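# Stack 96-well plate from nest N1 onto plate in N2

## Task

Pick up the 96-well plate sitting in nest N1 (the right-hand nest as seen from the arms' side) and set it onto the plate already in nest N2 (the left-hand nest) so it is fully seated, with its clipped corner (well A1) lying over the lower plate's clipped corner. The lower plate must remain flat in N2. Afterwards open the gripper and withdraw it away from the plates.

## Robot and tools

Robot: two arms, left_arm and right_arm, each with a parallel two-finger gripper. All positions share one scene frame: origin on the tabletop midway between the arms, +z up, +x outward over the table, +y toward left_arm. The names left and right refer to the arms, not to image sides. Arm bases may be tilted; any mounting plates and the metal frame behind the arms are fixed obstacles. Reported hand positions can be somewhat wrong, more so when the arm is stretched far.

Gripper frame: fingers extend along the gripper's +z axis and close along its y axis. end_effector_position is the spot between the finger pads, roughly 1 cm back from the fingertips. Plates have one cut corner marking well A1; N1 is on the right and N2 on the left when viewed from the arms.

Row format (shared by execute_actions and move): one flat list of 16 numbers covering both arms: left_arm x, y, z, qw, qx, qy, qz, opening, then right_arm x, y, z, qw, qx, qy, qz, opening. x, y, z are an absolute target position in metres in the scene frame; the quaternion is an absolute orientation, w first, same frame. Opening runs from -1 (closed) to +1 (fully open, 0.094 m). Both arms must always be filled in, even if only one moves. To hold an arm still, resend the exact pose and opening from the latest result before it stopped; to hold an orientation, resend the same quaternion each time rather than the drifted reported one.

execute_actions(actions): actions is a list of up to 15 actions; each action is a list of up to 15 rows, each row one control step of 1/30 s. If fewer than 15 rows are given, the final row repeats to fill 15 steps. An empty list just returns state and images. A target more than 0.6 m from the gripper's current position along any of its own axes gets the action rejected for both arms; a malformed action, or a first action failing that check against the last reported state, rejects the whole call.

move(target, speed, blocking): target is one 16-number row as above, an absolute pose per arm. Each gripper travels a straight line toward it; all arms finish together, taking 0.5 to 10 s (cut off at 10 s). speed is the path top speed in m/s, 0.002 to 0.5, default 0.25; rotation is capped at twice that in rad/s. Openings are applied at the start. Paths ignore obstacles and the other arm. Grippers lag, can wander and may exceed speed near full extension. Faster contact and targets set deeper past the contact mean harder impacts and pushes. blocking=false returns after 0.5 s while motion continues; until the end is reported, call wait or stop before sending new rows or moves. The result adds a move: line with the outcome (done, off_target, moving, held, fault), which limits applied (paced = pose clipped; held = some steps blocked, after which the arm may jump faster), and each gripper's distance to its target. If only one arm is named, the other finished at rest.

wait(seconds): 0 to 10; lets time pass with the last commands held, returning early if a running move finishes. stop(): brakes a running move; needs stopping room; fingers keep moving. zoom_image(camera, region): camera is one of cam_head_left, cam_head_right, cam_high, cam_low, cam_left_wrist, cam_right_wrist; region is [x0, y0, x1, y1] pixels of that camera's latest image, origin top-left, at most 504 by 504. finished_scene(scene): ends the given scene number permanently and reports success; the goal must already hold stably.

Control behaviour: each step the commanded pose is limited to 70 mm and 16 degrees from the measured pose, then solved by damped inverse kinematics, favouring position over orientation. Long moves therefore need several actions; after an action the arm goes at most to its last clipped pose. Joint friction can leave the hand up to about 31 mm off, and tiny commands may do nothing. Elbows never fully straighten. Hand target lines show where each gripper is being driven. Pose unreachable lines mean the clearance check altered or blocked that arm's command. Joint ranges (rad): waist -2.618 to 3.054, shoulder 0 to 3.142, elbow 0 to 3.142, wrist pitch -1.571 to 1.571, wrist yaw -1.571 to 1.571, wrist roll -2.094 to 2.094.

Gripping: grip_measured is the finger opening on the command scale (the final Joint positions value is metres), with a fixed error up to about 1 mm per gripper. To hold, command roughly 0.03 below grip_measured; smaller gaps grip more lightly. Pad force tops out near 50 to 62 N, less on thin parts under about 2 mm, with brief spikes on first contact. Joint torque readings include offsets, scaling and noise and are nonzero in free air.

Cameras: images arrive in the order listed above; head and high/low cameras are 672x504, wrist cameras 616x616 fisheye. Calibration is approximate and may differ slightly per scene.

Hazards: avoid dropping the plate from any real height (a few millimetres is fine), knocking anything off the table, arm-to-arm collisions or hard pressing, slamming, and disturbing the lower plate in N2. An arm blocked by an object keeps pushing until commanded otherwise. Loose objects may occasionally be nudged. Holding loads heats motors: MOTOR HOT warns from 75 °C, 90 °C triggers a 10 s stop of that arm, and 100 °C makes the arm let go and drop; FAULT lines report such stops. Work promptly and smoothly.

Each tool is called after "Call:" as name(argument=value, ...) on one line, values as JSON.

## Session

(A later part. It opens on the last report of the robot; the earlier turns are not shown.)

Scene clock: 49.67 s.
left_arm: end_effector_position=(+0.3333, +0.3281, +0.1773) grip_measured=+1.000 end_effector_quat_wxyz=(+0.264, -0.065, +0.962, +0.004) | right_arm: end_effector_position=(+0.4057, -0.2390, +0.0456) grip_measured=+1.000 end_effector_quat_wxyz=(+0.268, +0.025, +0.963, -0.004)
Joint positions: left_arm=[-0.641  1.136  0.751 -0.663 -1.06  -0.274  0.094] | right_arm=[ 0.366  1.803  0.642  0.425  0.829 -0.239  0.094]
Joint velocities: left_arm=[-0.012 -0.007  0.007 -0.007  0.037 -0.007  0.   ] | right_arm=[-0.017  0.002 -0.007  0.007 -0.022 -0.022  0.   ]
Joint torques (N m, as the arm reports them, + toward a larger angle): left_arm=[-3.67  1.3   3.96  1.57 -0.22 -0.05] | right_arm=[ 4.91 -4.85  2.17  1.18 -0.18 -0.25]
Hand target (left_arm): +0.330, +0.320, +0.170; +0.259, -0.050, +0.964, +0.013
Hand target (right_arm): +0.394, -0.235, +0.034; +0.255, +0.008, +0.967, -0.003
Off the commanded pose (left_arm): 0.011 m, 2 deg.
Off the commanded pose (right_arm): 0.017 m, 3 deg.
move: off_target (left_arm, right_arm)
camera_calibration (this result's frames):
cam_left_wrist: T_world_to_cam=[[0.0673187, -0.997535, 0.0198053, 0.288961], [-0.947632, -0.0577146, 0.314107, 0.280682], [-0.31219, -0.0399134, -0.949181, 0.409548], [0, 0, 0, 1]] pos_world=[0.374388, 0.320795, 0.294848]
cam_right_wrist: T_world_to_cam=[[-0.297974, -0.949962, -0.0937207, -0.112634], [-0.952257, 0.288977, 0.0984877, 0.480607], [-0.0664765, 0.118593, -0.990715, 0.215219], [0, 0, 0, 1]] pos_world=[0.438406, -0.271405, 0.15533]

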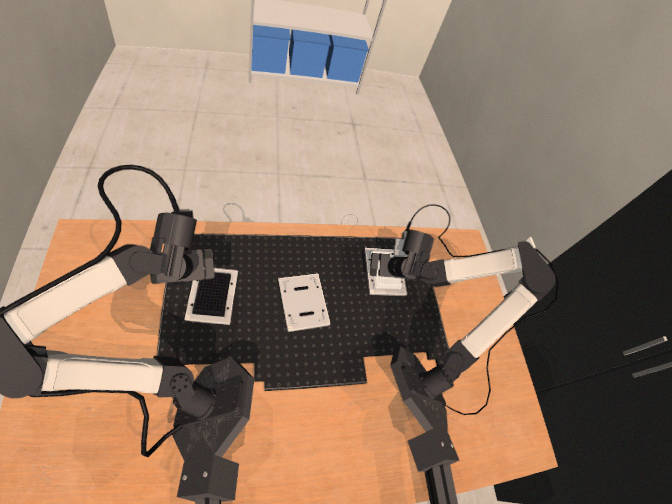

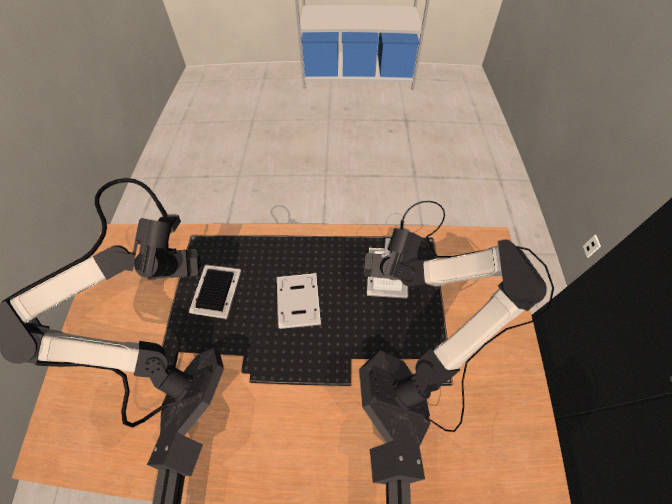

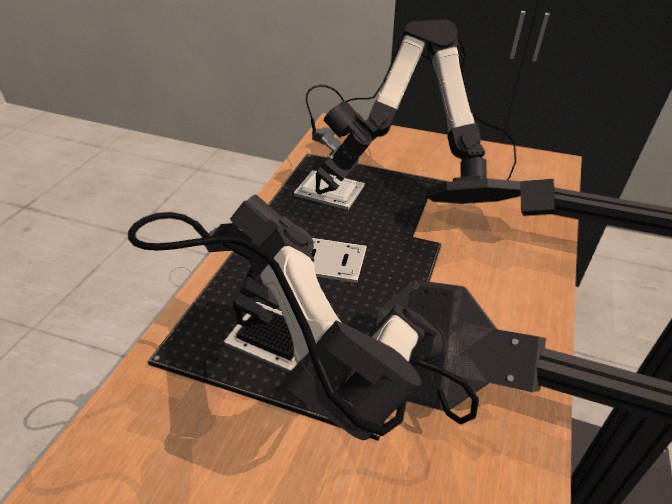

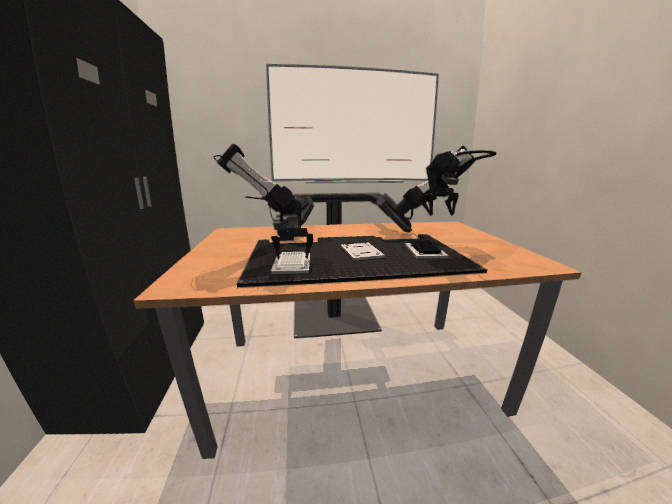

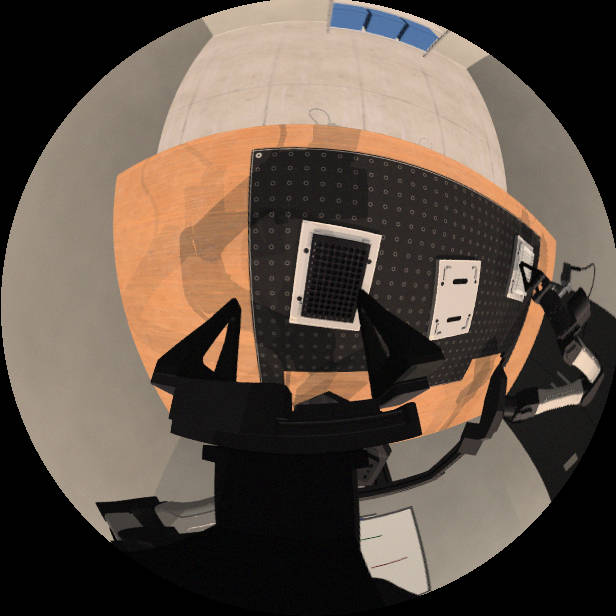

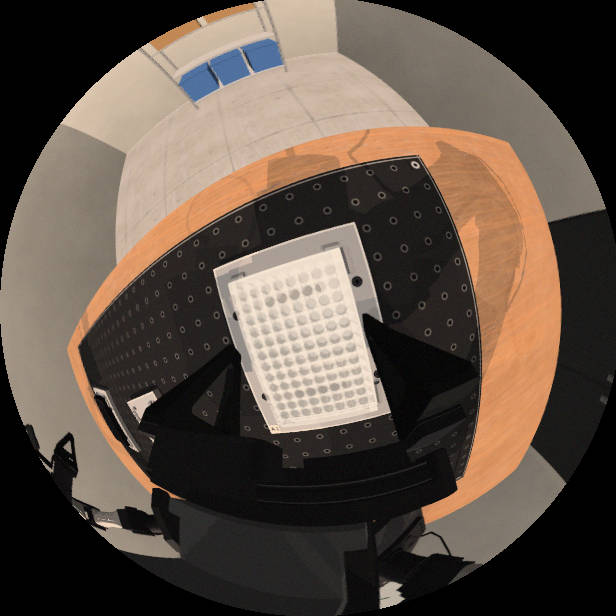

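Call:
move(target=[0.33,0.32,0.17,0.259,-0.05,0.965,0.013,1,0.393,-0.237,0.028,0.255,0.008,0.967,-0.004,1], speed=0.02)

Call:
zoom_image(camera="cam_right_wrist", region=[190,210,430,450])

Call:
zoom_image(camera="cam_high", region=[285,155,375,215])

Scene clock: 56.33 s.
left_arm: end_effector_position=(+0.3333, +0.3281, +0.1773) grip_measured=+1.000 end_effector_quat_wxyz=(+0.264, -0.065, +0.962, +0.004) | right_arm: end_effector_position=(+0.4022, -0.2404, +0.0379) grip_measured=+1.000 end_effector_quat_wxyz=(+0.266, +0.022, +0.964, -0.005)
Joint positions: left_arm=[-0.641  1.136  0.751 -0.663 -1.06  -0.274  0.094] | right_arm=[ 0.346  1.814  0.623  0.462  0.815 -0.259  0.094]
Joint velocities: left_arm=[ 0.007 -0.017  0.002 -0.066 -0.022  0.022  0.   ] | right_arm=[ 0.002  0.007  0.007 -0.081  0.037  0.007  0.   ]
Joint torques (N m, as the arm reports them, + toward a larger angle): left_arm=[-3.71  1.24  3.95  1.57 -0.22 -0.05] | right_arm=[ 4.87 -4.94  2.46  1.16 -0.17 -0.23]
Hand target (left_arm): +0.330, +0.320, +0.170; +0.259, -0.050, +0.964, +0.013
Hand target (right_arm): +0.393, -0.237, +0.028; +0.254, +0.008, +0.967, -0.003
Off the commanded pose (left_arm): 0.011 m, 2 deg.
Off the commanded pose (right_arm): 0.014 m, 2 deg.
move: off_target (left_arm, right_arm)
camera_calibration (this result's frames):
cam_left_wrist: T_world_to_cam=[[0.0673187, -0.997535, 0.0198053, 0.288961], [-0.947632, -0.0577146, 0.314107, 0.280682], [-0.31219, -0.0399134, -0.949181, 0.409548], [0, 0, 0, 1]] pos_world=[0.374388, 0.320795, 0.294848]
cam_right_wrist: T_world_to_cam=[[-0.293458, -0.95167, -0.0905918, -0.118036], [-0.953271, 0.284193, 0.102511, 0.477538], [-0.0718114, 0.116441, -0.990598, 0.20915], [0, 0, 0, 1]] pos_world=[0.435604, -0.272398, 0.147537]

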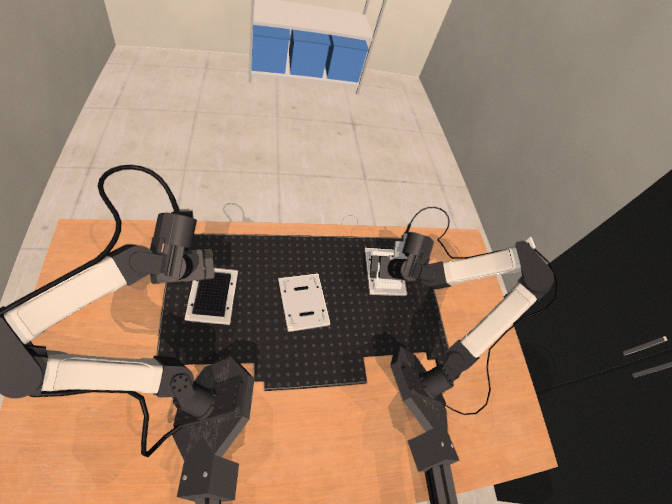

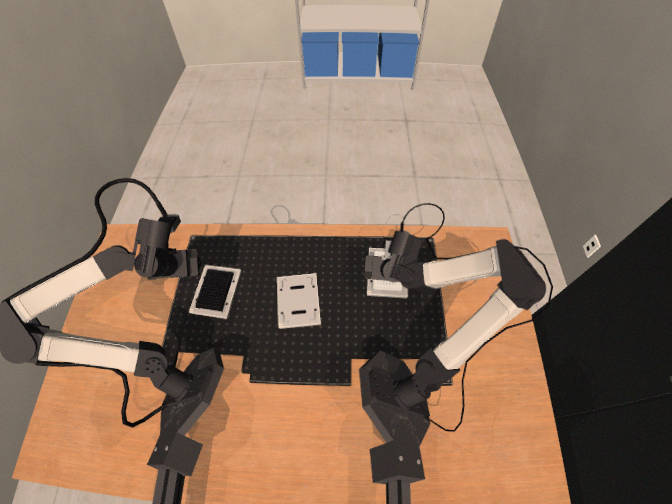

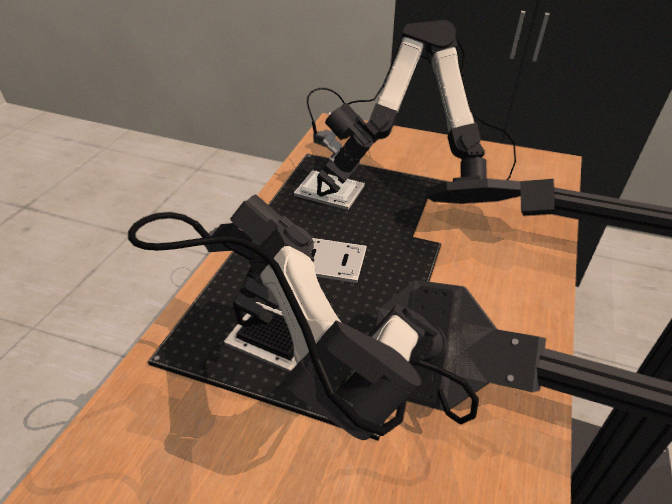

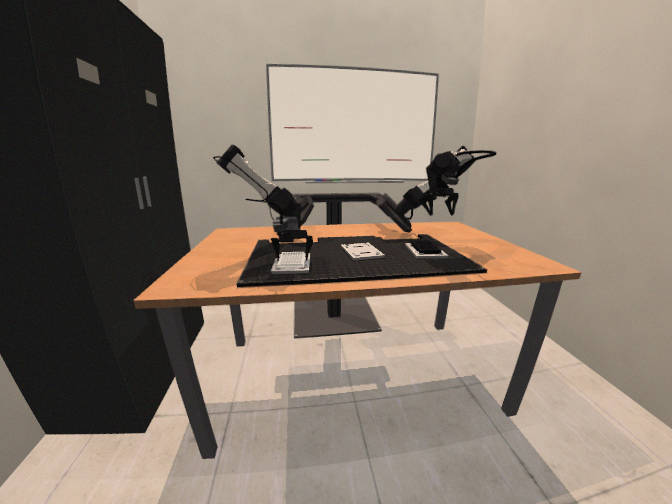

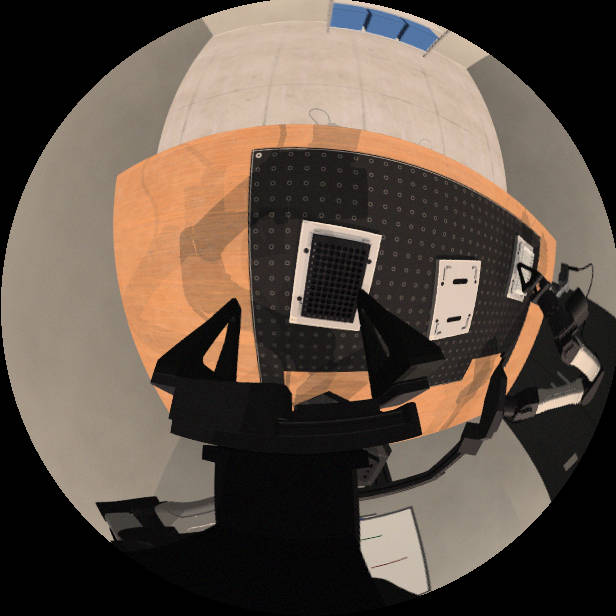

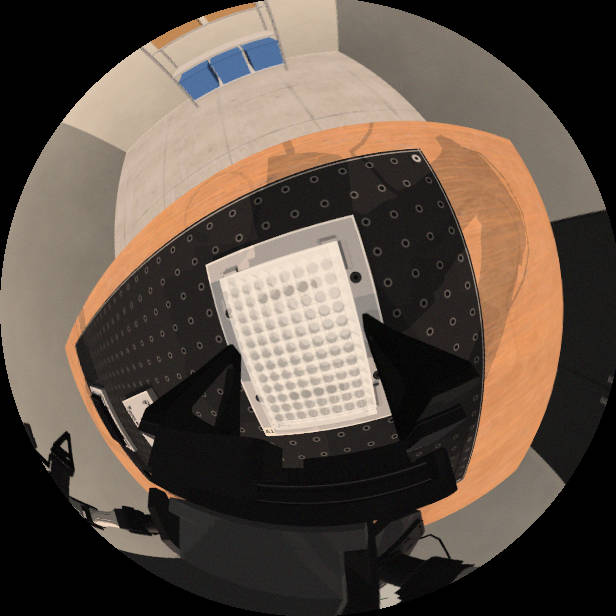

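Region (190, 210, 430, 450) of cam_right_wrist's 616x616 image, scaled by 2.100, with more detail than that image has.

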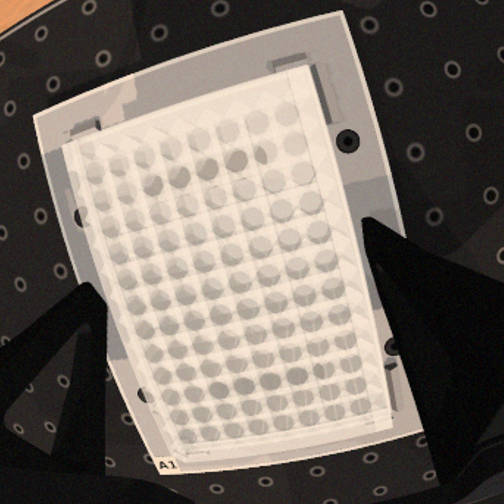

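Region (285, 155, 375, 215) of cam_high's 672x504 image, scaled by 5.600, with more detail than that image has.

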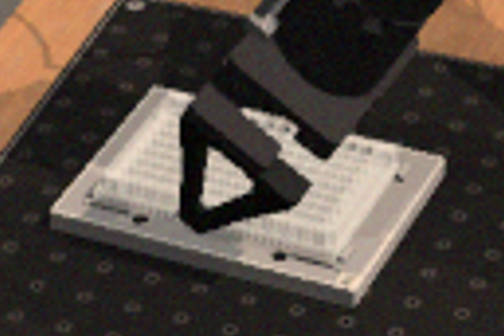

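Call:
execute_actions(actions=[[[0.33,0.32,0.17,0.259,-0.05,0.965,0.013,1,0.402,-0.240,0.038,0.266,0.022,0.964,-0.005,0.82]],[[0.33,0.32,0.17,0.259,-0.05,0.965,0.013,1,0.402,-0.240,0.038,0.266,0.022,0.964,-0.005,0.7]],[[0.33,0.32,0.17,0.259,-0.05,0.965,0.013,1,0.402,-0.240,0.038,0.266,0.022,0.964,-0.005,0.7]]])

Call:
zoom_image(camera="cam_right_wrist", region=[190,210,430,450])

Call:
zoom_image(camera="cam_low", region=[255,220,325,285])

Scene clock: 63.37 s.
left_arm: end_effector_position=(+0.3333, +0.3281, +0.1773) grip_measured=+1.000 end_effector_quat_wxyz=(+0.264, -0.065, +0.962, +0.004) | right_arm: end_effector_position=(+0.4025, -0.2418, +0.0381) grip_measured=+0.731 end_effector_quat_wxyz=(+0.266, +0.024, +0.964, -0.008)
Joint positions: left_arm=[-0.641  1.136  0.751 -0.663 -1.06  -0.274  0.094] | right_arm=[ 0.346  1.814  0.623  0.466  0.822 -0.26   0.081]
Joint velocities: left_arm=[-0.012 -0.002  0.017 -0.051 -0.007 -0.007  0.   ] | right_arm=[-0.007 -0.012  0.007 -0.037 -0.007  0.007 -0.   ]
Joint torques (N m, as the arm reports them, + toward a larger angle): left_arm=[-3.73  1.27  3.97  1.57 -0.21 -0.05] | right_arm=[ 6.18 -6.29  4.03  1.09 -0.14 -0.1 ]
Hand target (left_arm): +0.330, +0.320, +0.170; +0.259, -0.050, +0.964, +0.013
Hand target (right_arm): +0.402, -0.240, +0.038; +0.266, +0.022, +0.964, -0.005
Off the commanded pose (left_arm): 0.011 m, 2 deg.
Off the commanded pose (right_arm): 0.002 m, 0 deg.
camera_calibration (this result's frames):
cam_left_wrist: T_world_to_cam=[[0.0673187, -0.997535, 0.0198053, 0.288961], [-0.947632, -0.0577146, 0.314107, 0.280682], [-0.31219, -0.0399134, -0.949181, 0.409548], [0, 0, 0, 1]] pos_world=[0.374388, 0.320795, 0.294848]
cam_right_wrist: T_world_to_cam=[[-0.29882, -0.95048, -0.0854078, -0.11703], [-0.951682, 0.290164, 0.100535, 0.479049], [-0.070774, 0.111323, -0.991261, 0.207899], [0, 0, 0, 1]] pos_world=[0.435645, -0.273381, 0.147926]

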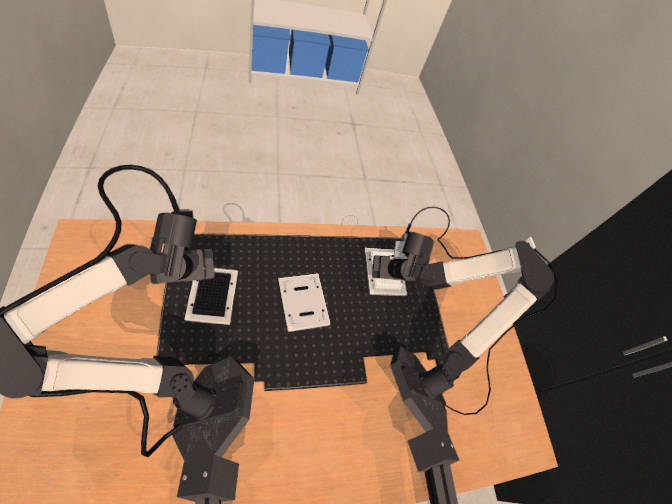

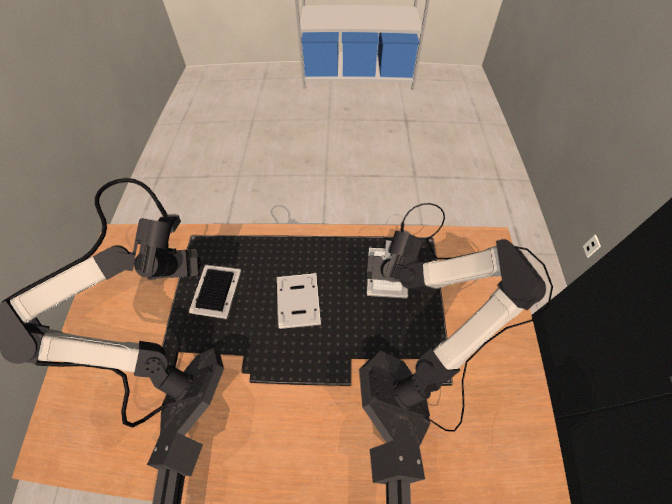

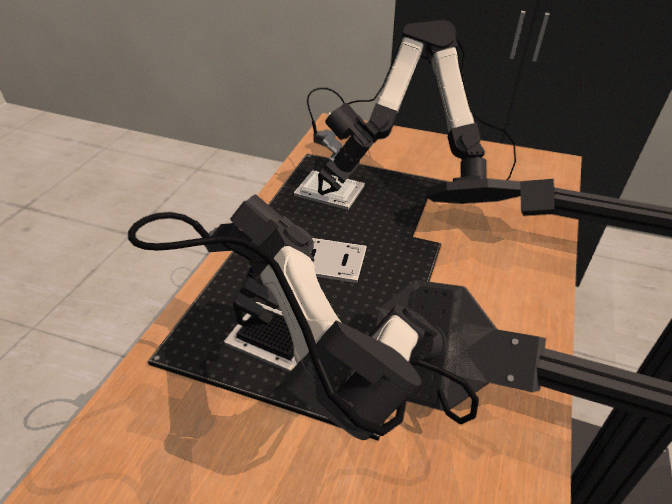

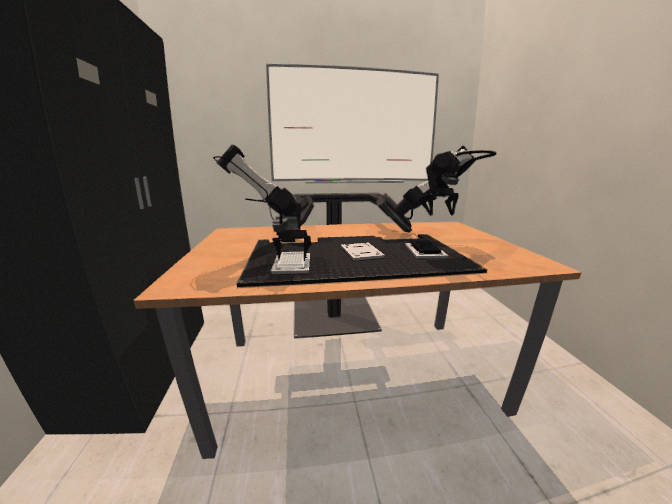

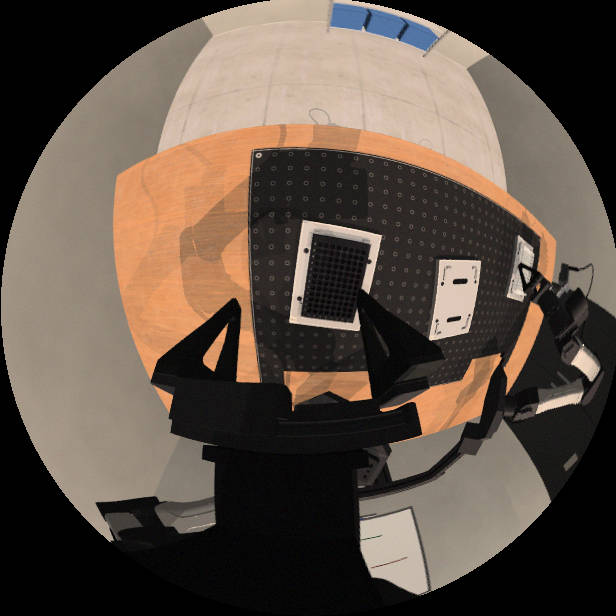

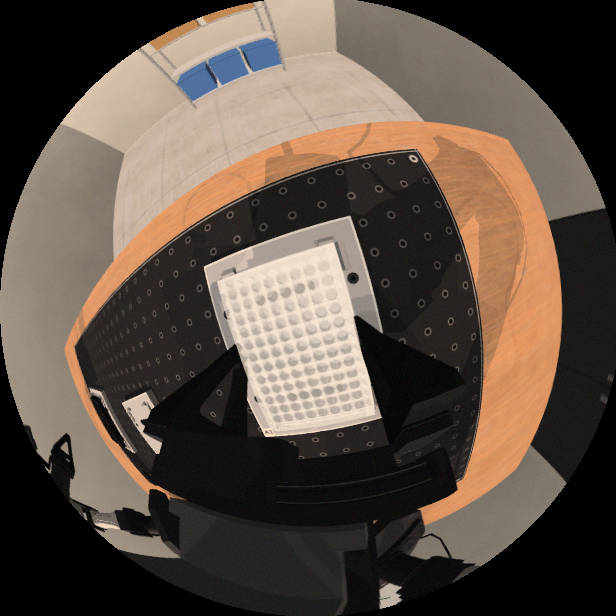

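Region (190, 210, 430, 450) of cam_right_wrist's 616x616 image, scaled by 2.100, with more detail than that image has.

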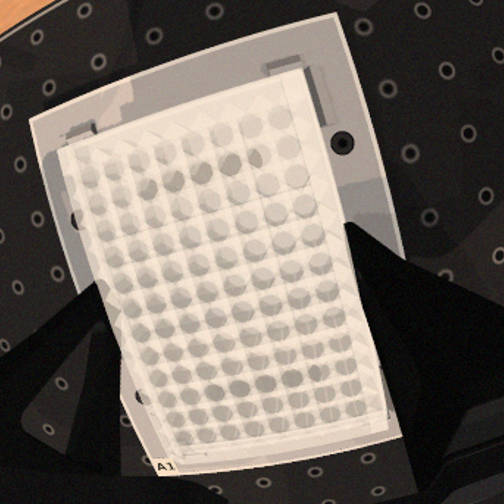

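Region (255, 220, 325, 285) of cam_low's 672x504 image, scaled by 7.200, with more detail than that image has; it fills the top 468 rows of this view, and the rest is white.

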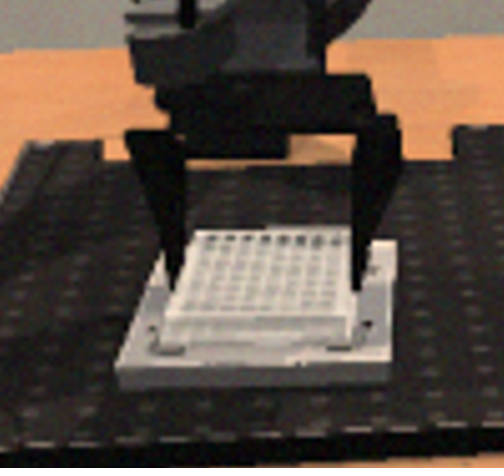

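Call:
move(target=[0.33,0.32,0.17,0.259,-0.05,0.965,0.013,1,0.405,-0.242,0.085,0.266,0.022,0.964,-0.006,0.69], speed=0.05)

Call:
move(target=[0.33,0.32,0.17,0.259,-0.05,0.965,0.013,1,0.46,0.0,0.065,0.266,0,0.964,0,0.69], speed=0.15)

Call:
zoom_image(camera="cam_high", region=[210,150,370,270])

Scene clock: 76.70 s.
left_arm: end_effector_position=(+0.3333, +0.3281, +0.1773) grip_measured=+1.000 end_effector_quat_wxyz=(+0.264, -0.065, +0.962, +0.004) | right_arm: end_effector_position=(+0.3982, -0.2389, +0.0768) grip_measured=+0.731 end_effector_quat_wxyz=(+0.258, +0.009, +0.966, -0.006)
Joint positions: left_arm=[-0.641  1.136  0.751 -0.663 -1.06  -0.274  0.094] | right_arm=[ 0.451  1.707  0.685  0.182  0.889 -0.152  0.081]
Joint velocities: left_arm=[ 0.007 -0.002 -0.007 -0.051 -0.007  0.007  0.   ] | right_arm=[-0.002  0.022 -0.007  0.022 -0.007 -0.007  0.   ]
Joint torques (N m, as the arm reports them, + toward a larger angle): left_arm=[-3.69  1.29  3.96  1.56 -0.22 -0.05] | right_arm=[ 6.6  -6.88  6.46  1.    0.02  0.  ]
Hand target (left_arm): +0.330, +0.320, +0.170; +0.259, -0.050, +0.964, +0.013
Hand target (right_arm): +0.405, -0.242, +0.085; +0.266, +0.022, +0.964, -0.007
Off the commanded pose (left_arm): 0.011 m, 2 deg.
Off the commanded pose (right_arm): 0.011 m, 2 deg.
move: off_target (left_arm, right_arm)
camera_calibration (this result's frames):
cam_left_wrist: T_world_to_cam=[[0.0673187, -0.997535, 0.0198053, 0.288961], [-0.947632, -0.0577146, 0.314107, 0.280682], [-0.31219, -0.0399134, -0.949181, 0.409548], [0, 0, 0, 1]] pos_world=[0.374388, 0.320795, 0.294848]
cam_right_wrist: T_world_to_cam=[[-0.271934, -0.959255, -0.076695, -0.125673], [-0.957952, 0.262258, 0.116402, 0.464885], [-0.0915452, 0.105124, -0.990237, 0.252335], [0, 0, 0, 1]] pos_world=[0.434262, -0.268998, 0.186119]

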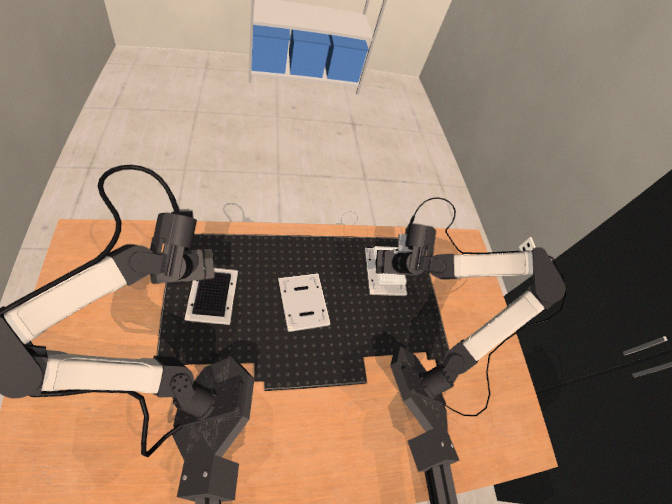

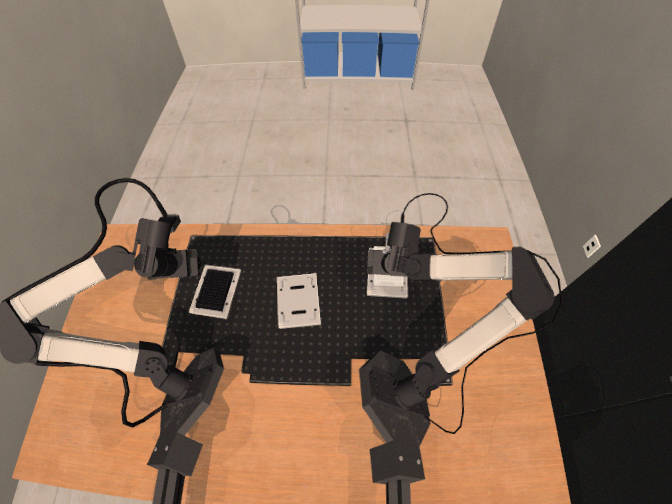

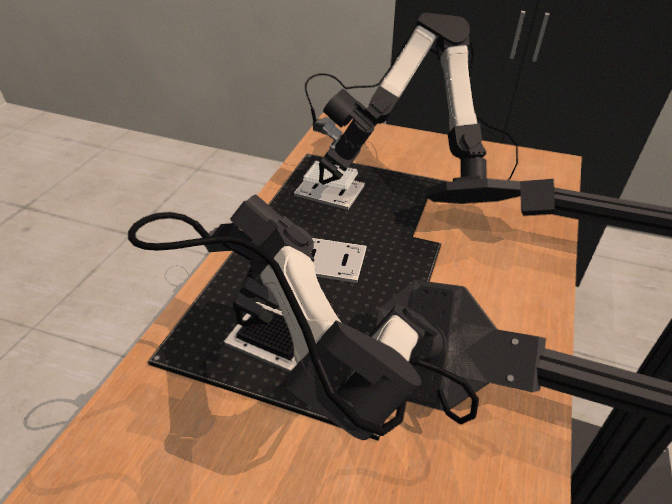

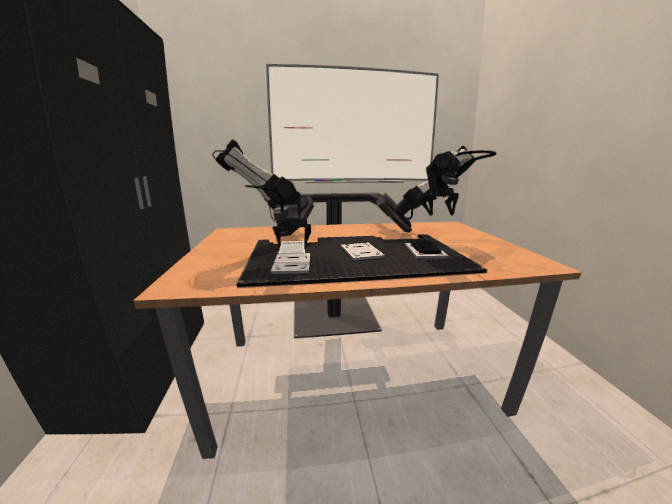

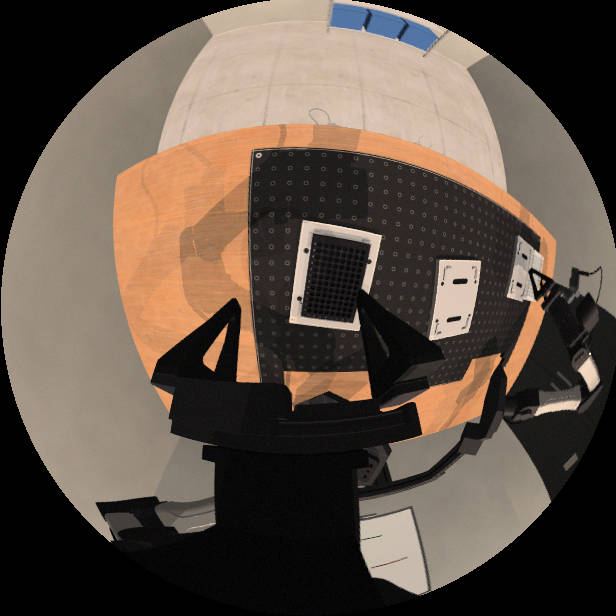

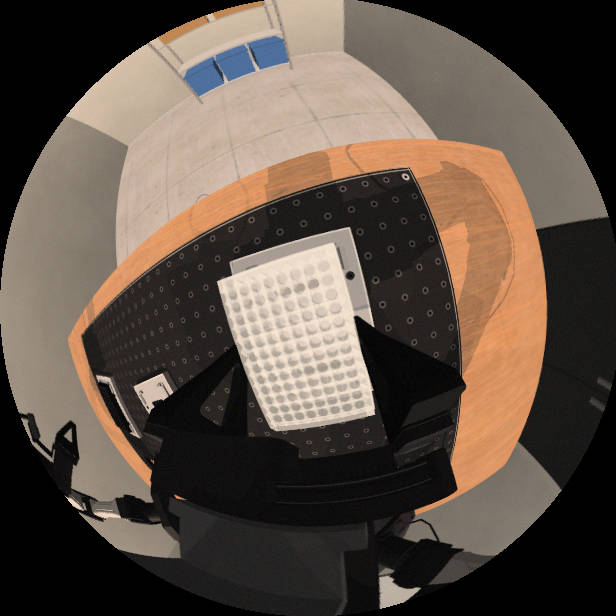

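Scene clock: 78.80 s.
left_arm: end_effector_position=(+0.3333, +0.3281, +0.1773) grip_measured=+1.000 end_effector_quat_wxyz=(+0.264, -0.065, +0.962, +0.004) | right_arm: end_effector_position=(+0.4552, -0.0019, +0.0625) grip_measured=+0.731 end_effector_quat_wxyz=(+0.265, -0.004, +0.964, +0.002)
Joint positions: left_arm=[-0.641  1.136  0.751 -0.663 -1.06  -0.274  0.094] | right_arm=[ 0.729  2.605  1.493 -0.032  1.022  0.207  0.081]
Joint velocities: left_arm=[-0.002  0.022 -0.002 -0.051 -0.037  0.037  0.   ] | right_arm=[ 0.007 -0.007  0.012 -0.022 -0.022  0.022 -0.   ]
Joint torques (N m, as the arm reports them, + toward a larger angle): left_arm=[-3.7   1.27  3.99  1.57 -0.22 -0.05] | right_arm=[10.36 -9.95  7.11  0.98  0.12  0.01]
Hand target (left_arm): +0.330, +0.320, +0.170; +0.259, -0.050, +0.964, +0.013
Hand target (right_arm): +0.456, +0.000, +0.063; +0.266, -0.001, +0.964, -0.002
Off the commanded pose (left_arm): 0.011 m, 2 deg.
Off the commanded pose (right_arm): 0.006 m, 1 deg.
move: off_target (left_arm)
camera_calibration (this result's frames):
cam_left_wrist: T_world_to_cam=[[0.0673187, -0.997535, 0.0198053, 0.288961], [-0.947632, -0.0577146, 0.314107, 0.280682], [-0.31219, -0.0399134, -0.949181, 0.409548], [0, 0, 0, 1]] pos_world=[0.374388, 0.320795, 0.294848]
cam_right_wrist: T_world_to_cam=[[-0.241863, -0.966296, -0.0881712, 0.103007], [-0.967056, 0.232618, 0.103403, 0.463929], [-0.079408, 0.110276, -0.990724, 0.213033], [0, 0, 0, 1]] pos_world=[0.490476, -0.0318748, 0.172168]

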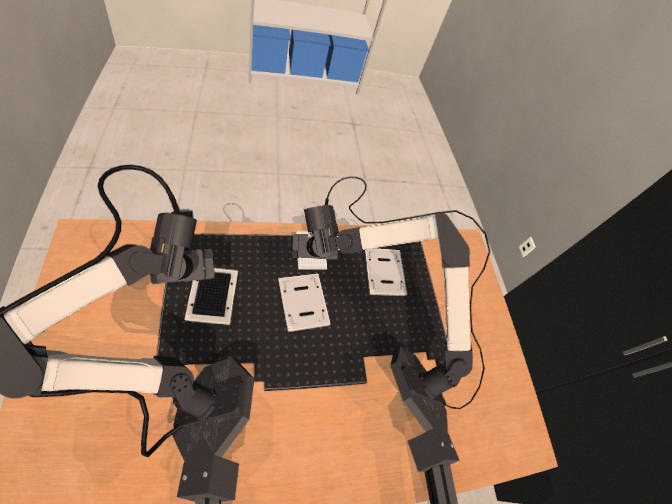

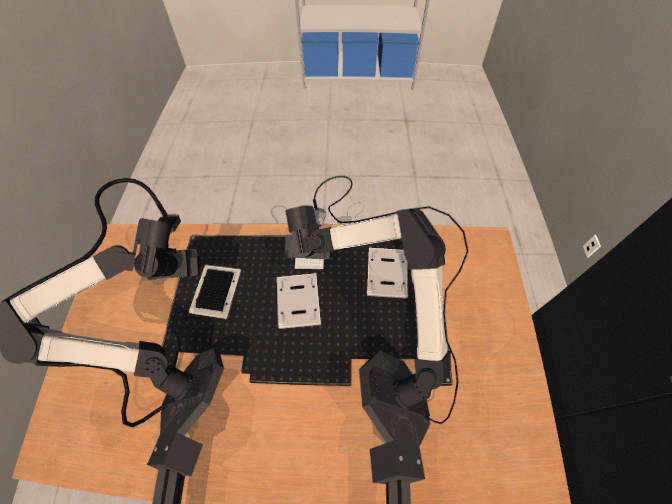

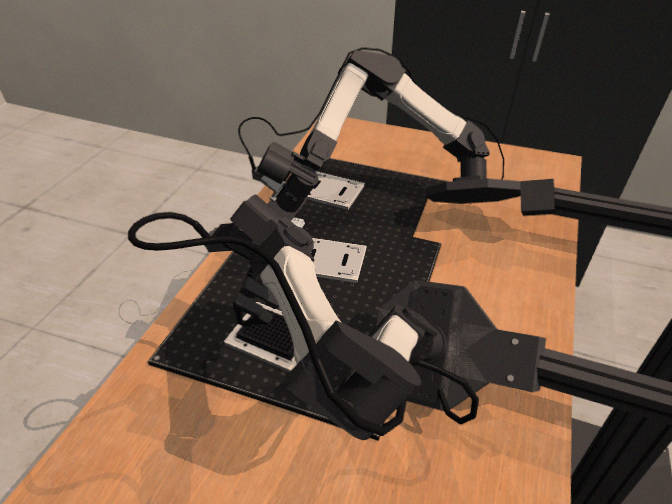

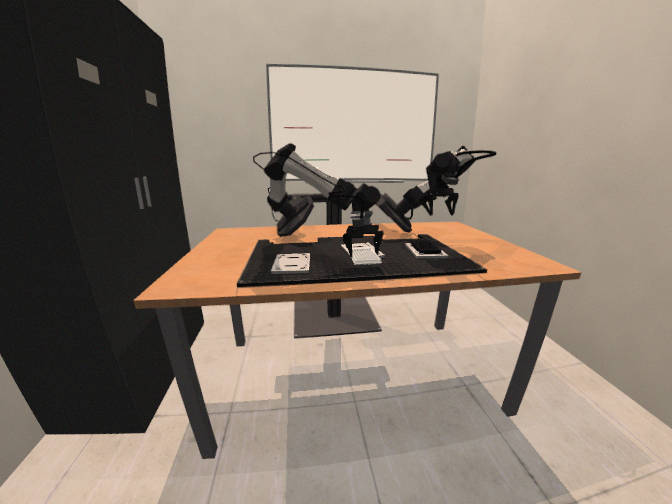

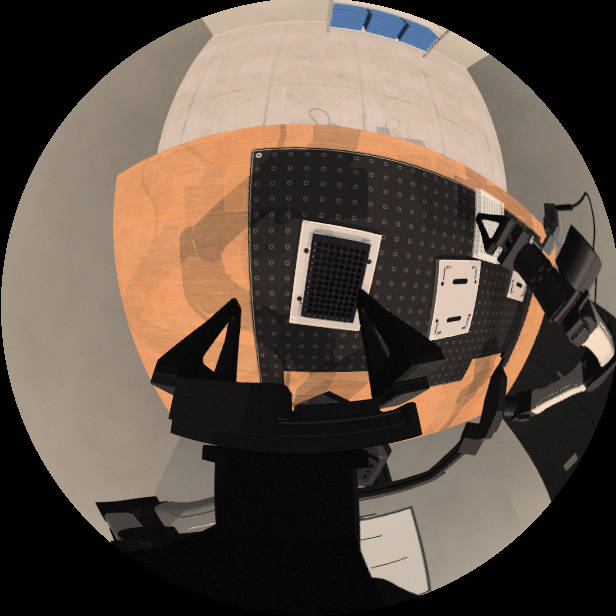

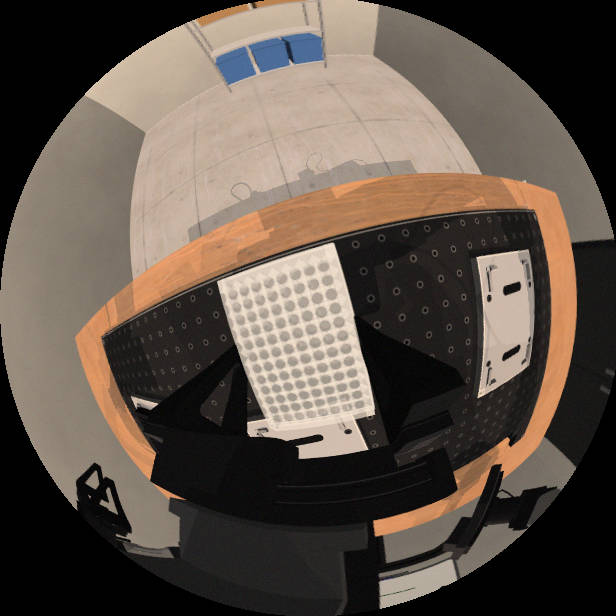

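Region (210, 150, 370, 270) of cam_high's 672x504 image, scaled by 3.150, with more detail than that image has; it fills the top 378 rows of this view, and the rest is white.

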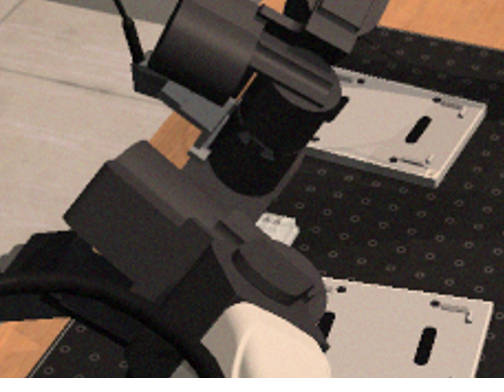

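Call:
move(target=[0.33,0.32,0.17,0.259,-0.05,0.965,0.013,1,0.466,0.0,0.028,0.262,0,0.965,0,0.69], speed=0.025)

Call:
zoom_image(camera="cam_low", region=[330,225,400,285])

Call:
zoom_image(camera="cam_left_wrist", region=[420,170,530,280])

Scene clock: 84.40 s.
left_arm: end_effector_position=(+0.3333, +0.3281, +0.1773) grip_measured=+1.000 end_effector_quat_wxyz=(+0.264, -0.065, +0.962, +0.004) | right_arm: end_effector_position=(+0.4608, -0.0021, +0.0317) grip_measured=+0.731 end_effector_quat_wxyz=(+0.262, -0.002, +0.965, -0.004)
Joint positions: left_arm=[-0.641  1.136  0.751 -0.663 -1.06  -0.274  0.094] | right_arm=[0.677 2.663 1.493 0.084 1.008 0.134 0.081]
Joint velocities: left_arm=[-0.007 -0.002  0.007  0.007  0.007  0.051  0.   ] | right_arm=[-0.002 -0.002  0.002  0.066 -0.037  0.051  0.   ]
Joint torques (N m, as the arm reports them, + toward a larger angle): left_arm=[-3.69  1.28  3.97  1.57 -0.22 -0.06] | right_arm=[ 9.19 -9.97  6.69  1.14 -0.05 -0.23]
Hand target (left_arm): +0.330, +0.320, +0.170; +0.259, -0.050, +0.964, +0.013
Hand target (right_arm): +0.466, +0.000, +0.028; +0.262, +0.000, +0.965, +0.001
Off the commanded pose (left_arm): 0.011 m, 2 deg.
Off the commanded pose (right_arm): 0.007 m, 0 deg.
move: off_target (left_arm)
camera_calibration (this result's frames):
cam_left_wrist: T_world_to_cam=[[0.0673187, -0.997535, 0.0198053, 0.288961], [-0.947632, -0.0577146, 0.314107, 0.280682], [-0.31219, -0.0399134, -0.949181, 0.409548], [0, 0, 0, 1]] pos_world=[0.374388, 0.320795, 0.294848]
cam_right_wrist: T_world_to_cam=[[-0.249104, -0.965368, -0.077533, 0.104431], [-0.96464, 0.240203, 0.108497, 0.471248], [-0.0861157, 0.101818, -0.991069, 0.186019], [0, 0, 0, 1]] pos_world=[0.496618, -0.0313213, 0.141326]

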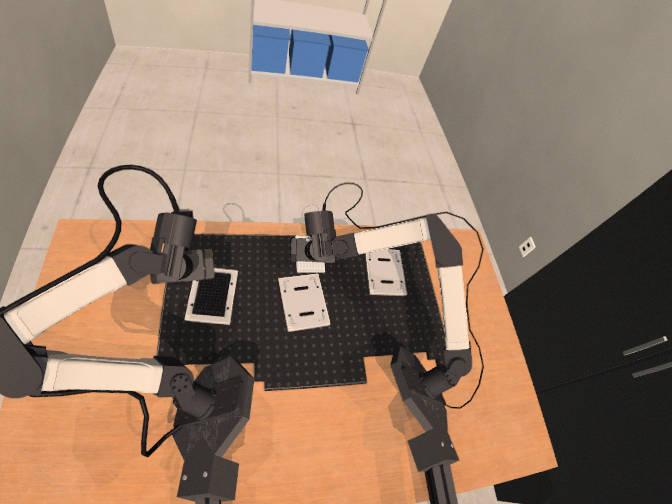

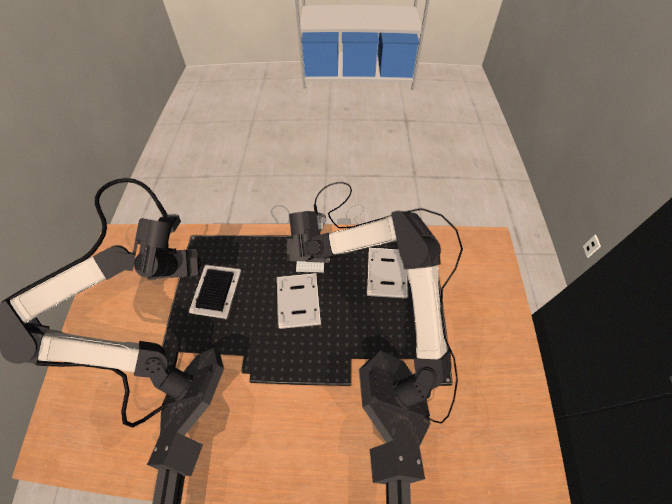

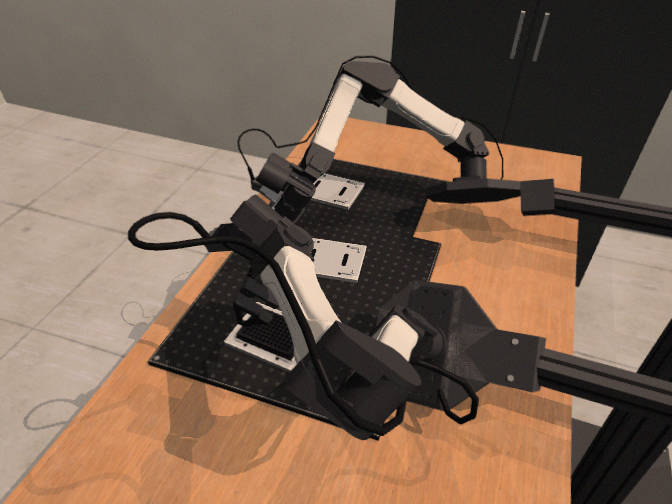

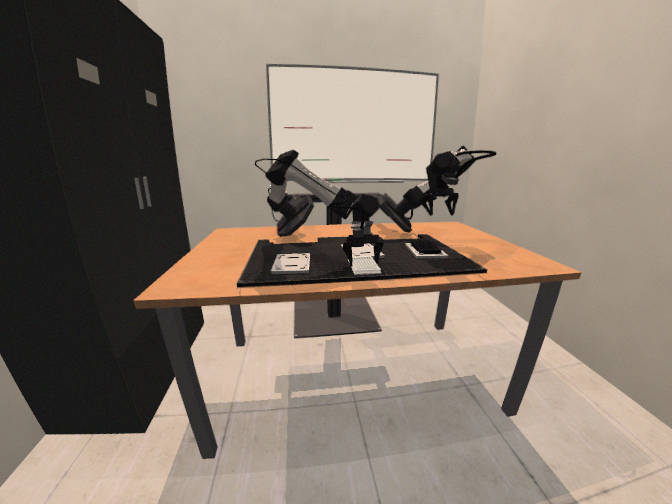

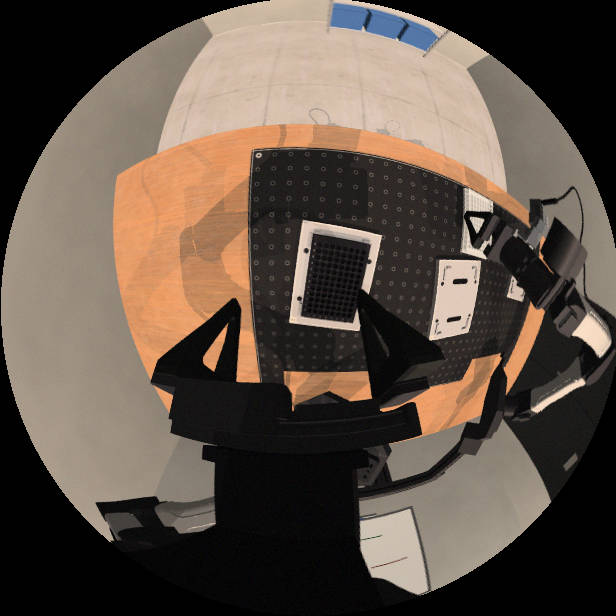

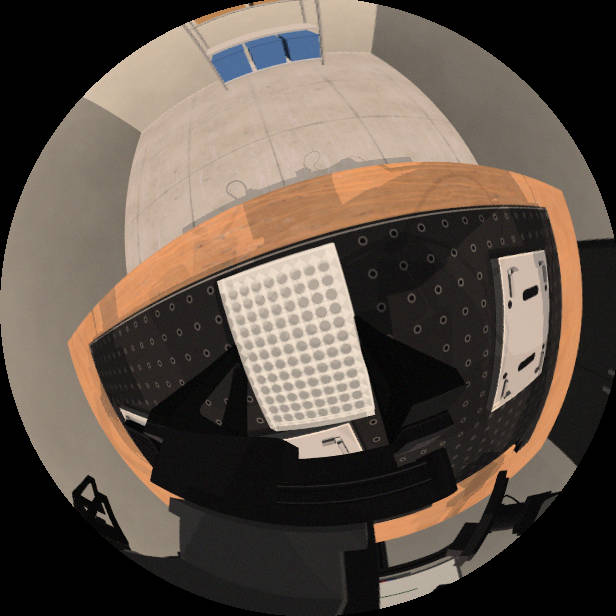

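Region (330, 225, 400, 285) of cam_low's 672x504 image, scaled by 7.200, with more detail than that image has; it fills the top 432 rows of this view, and the rest is white.

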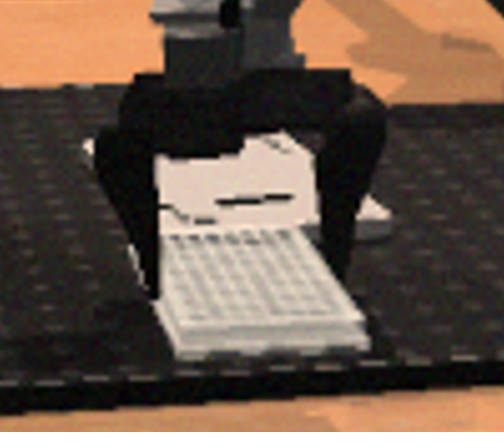

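Region (420, 170, 530, 280) of cam_left_wrist's 616x616 image, scaled by 4.582, with more detail than that image has.

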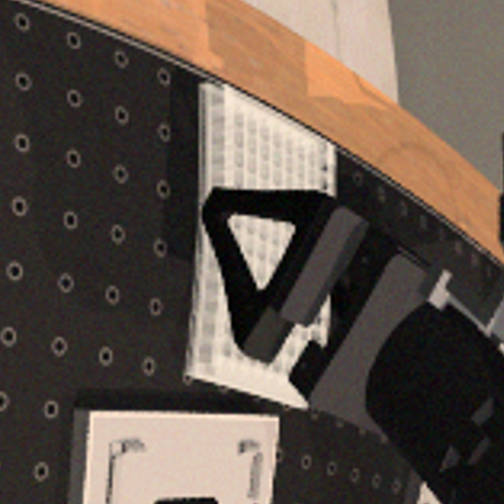

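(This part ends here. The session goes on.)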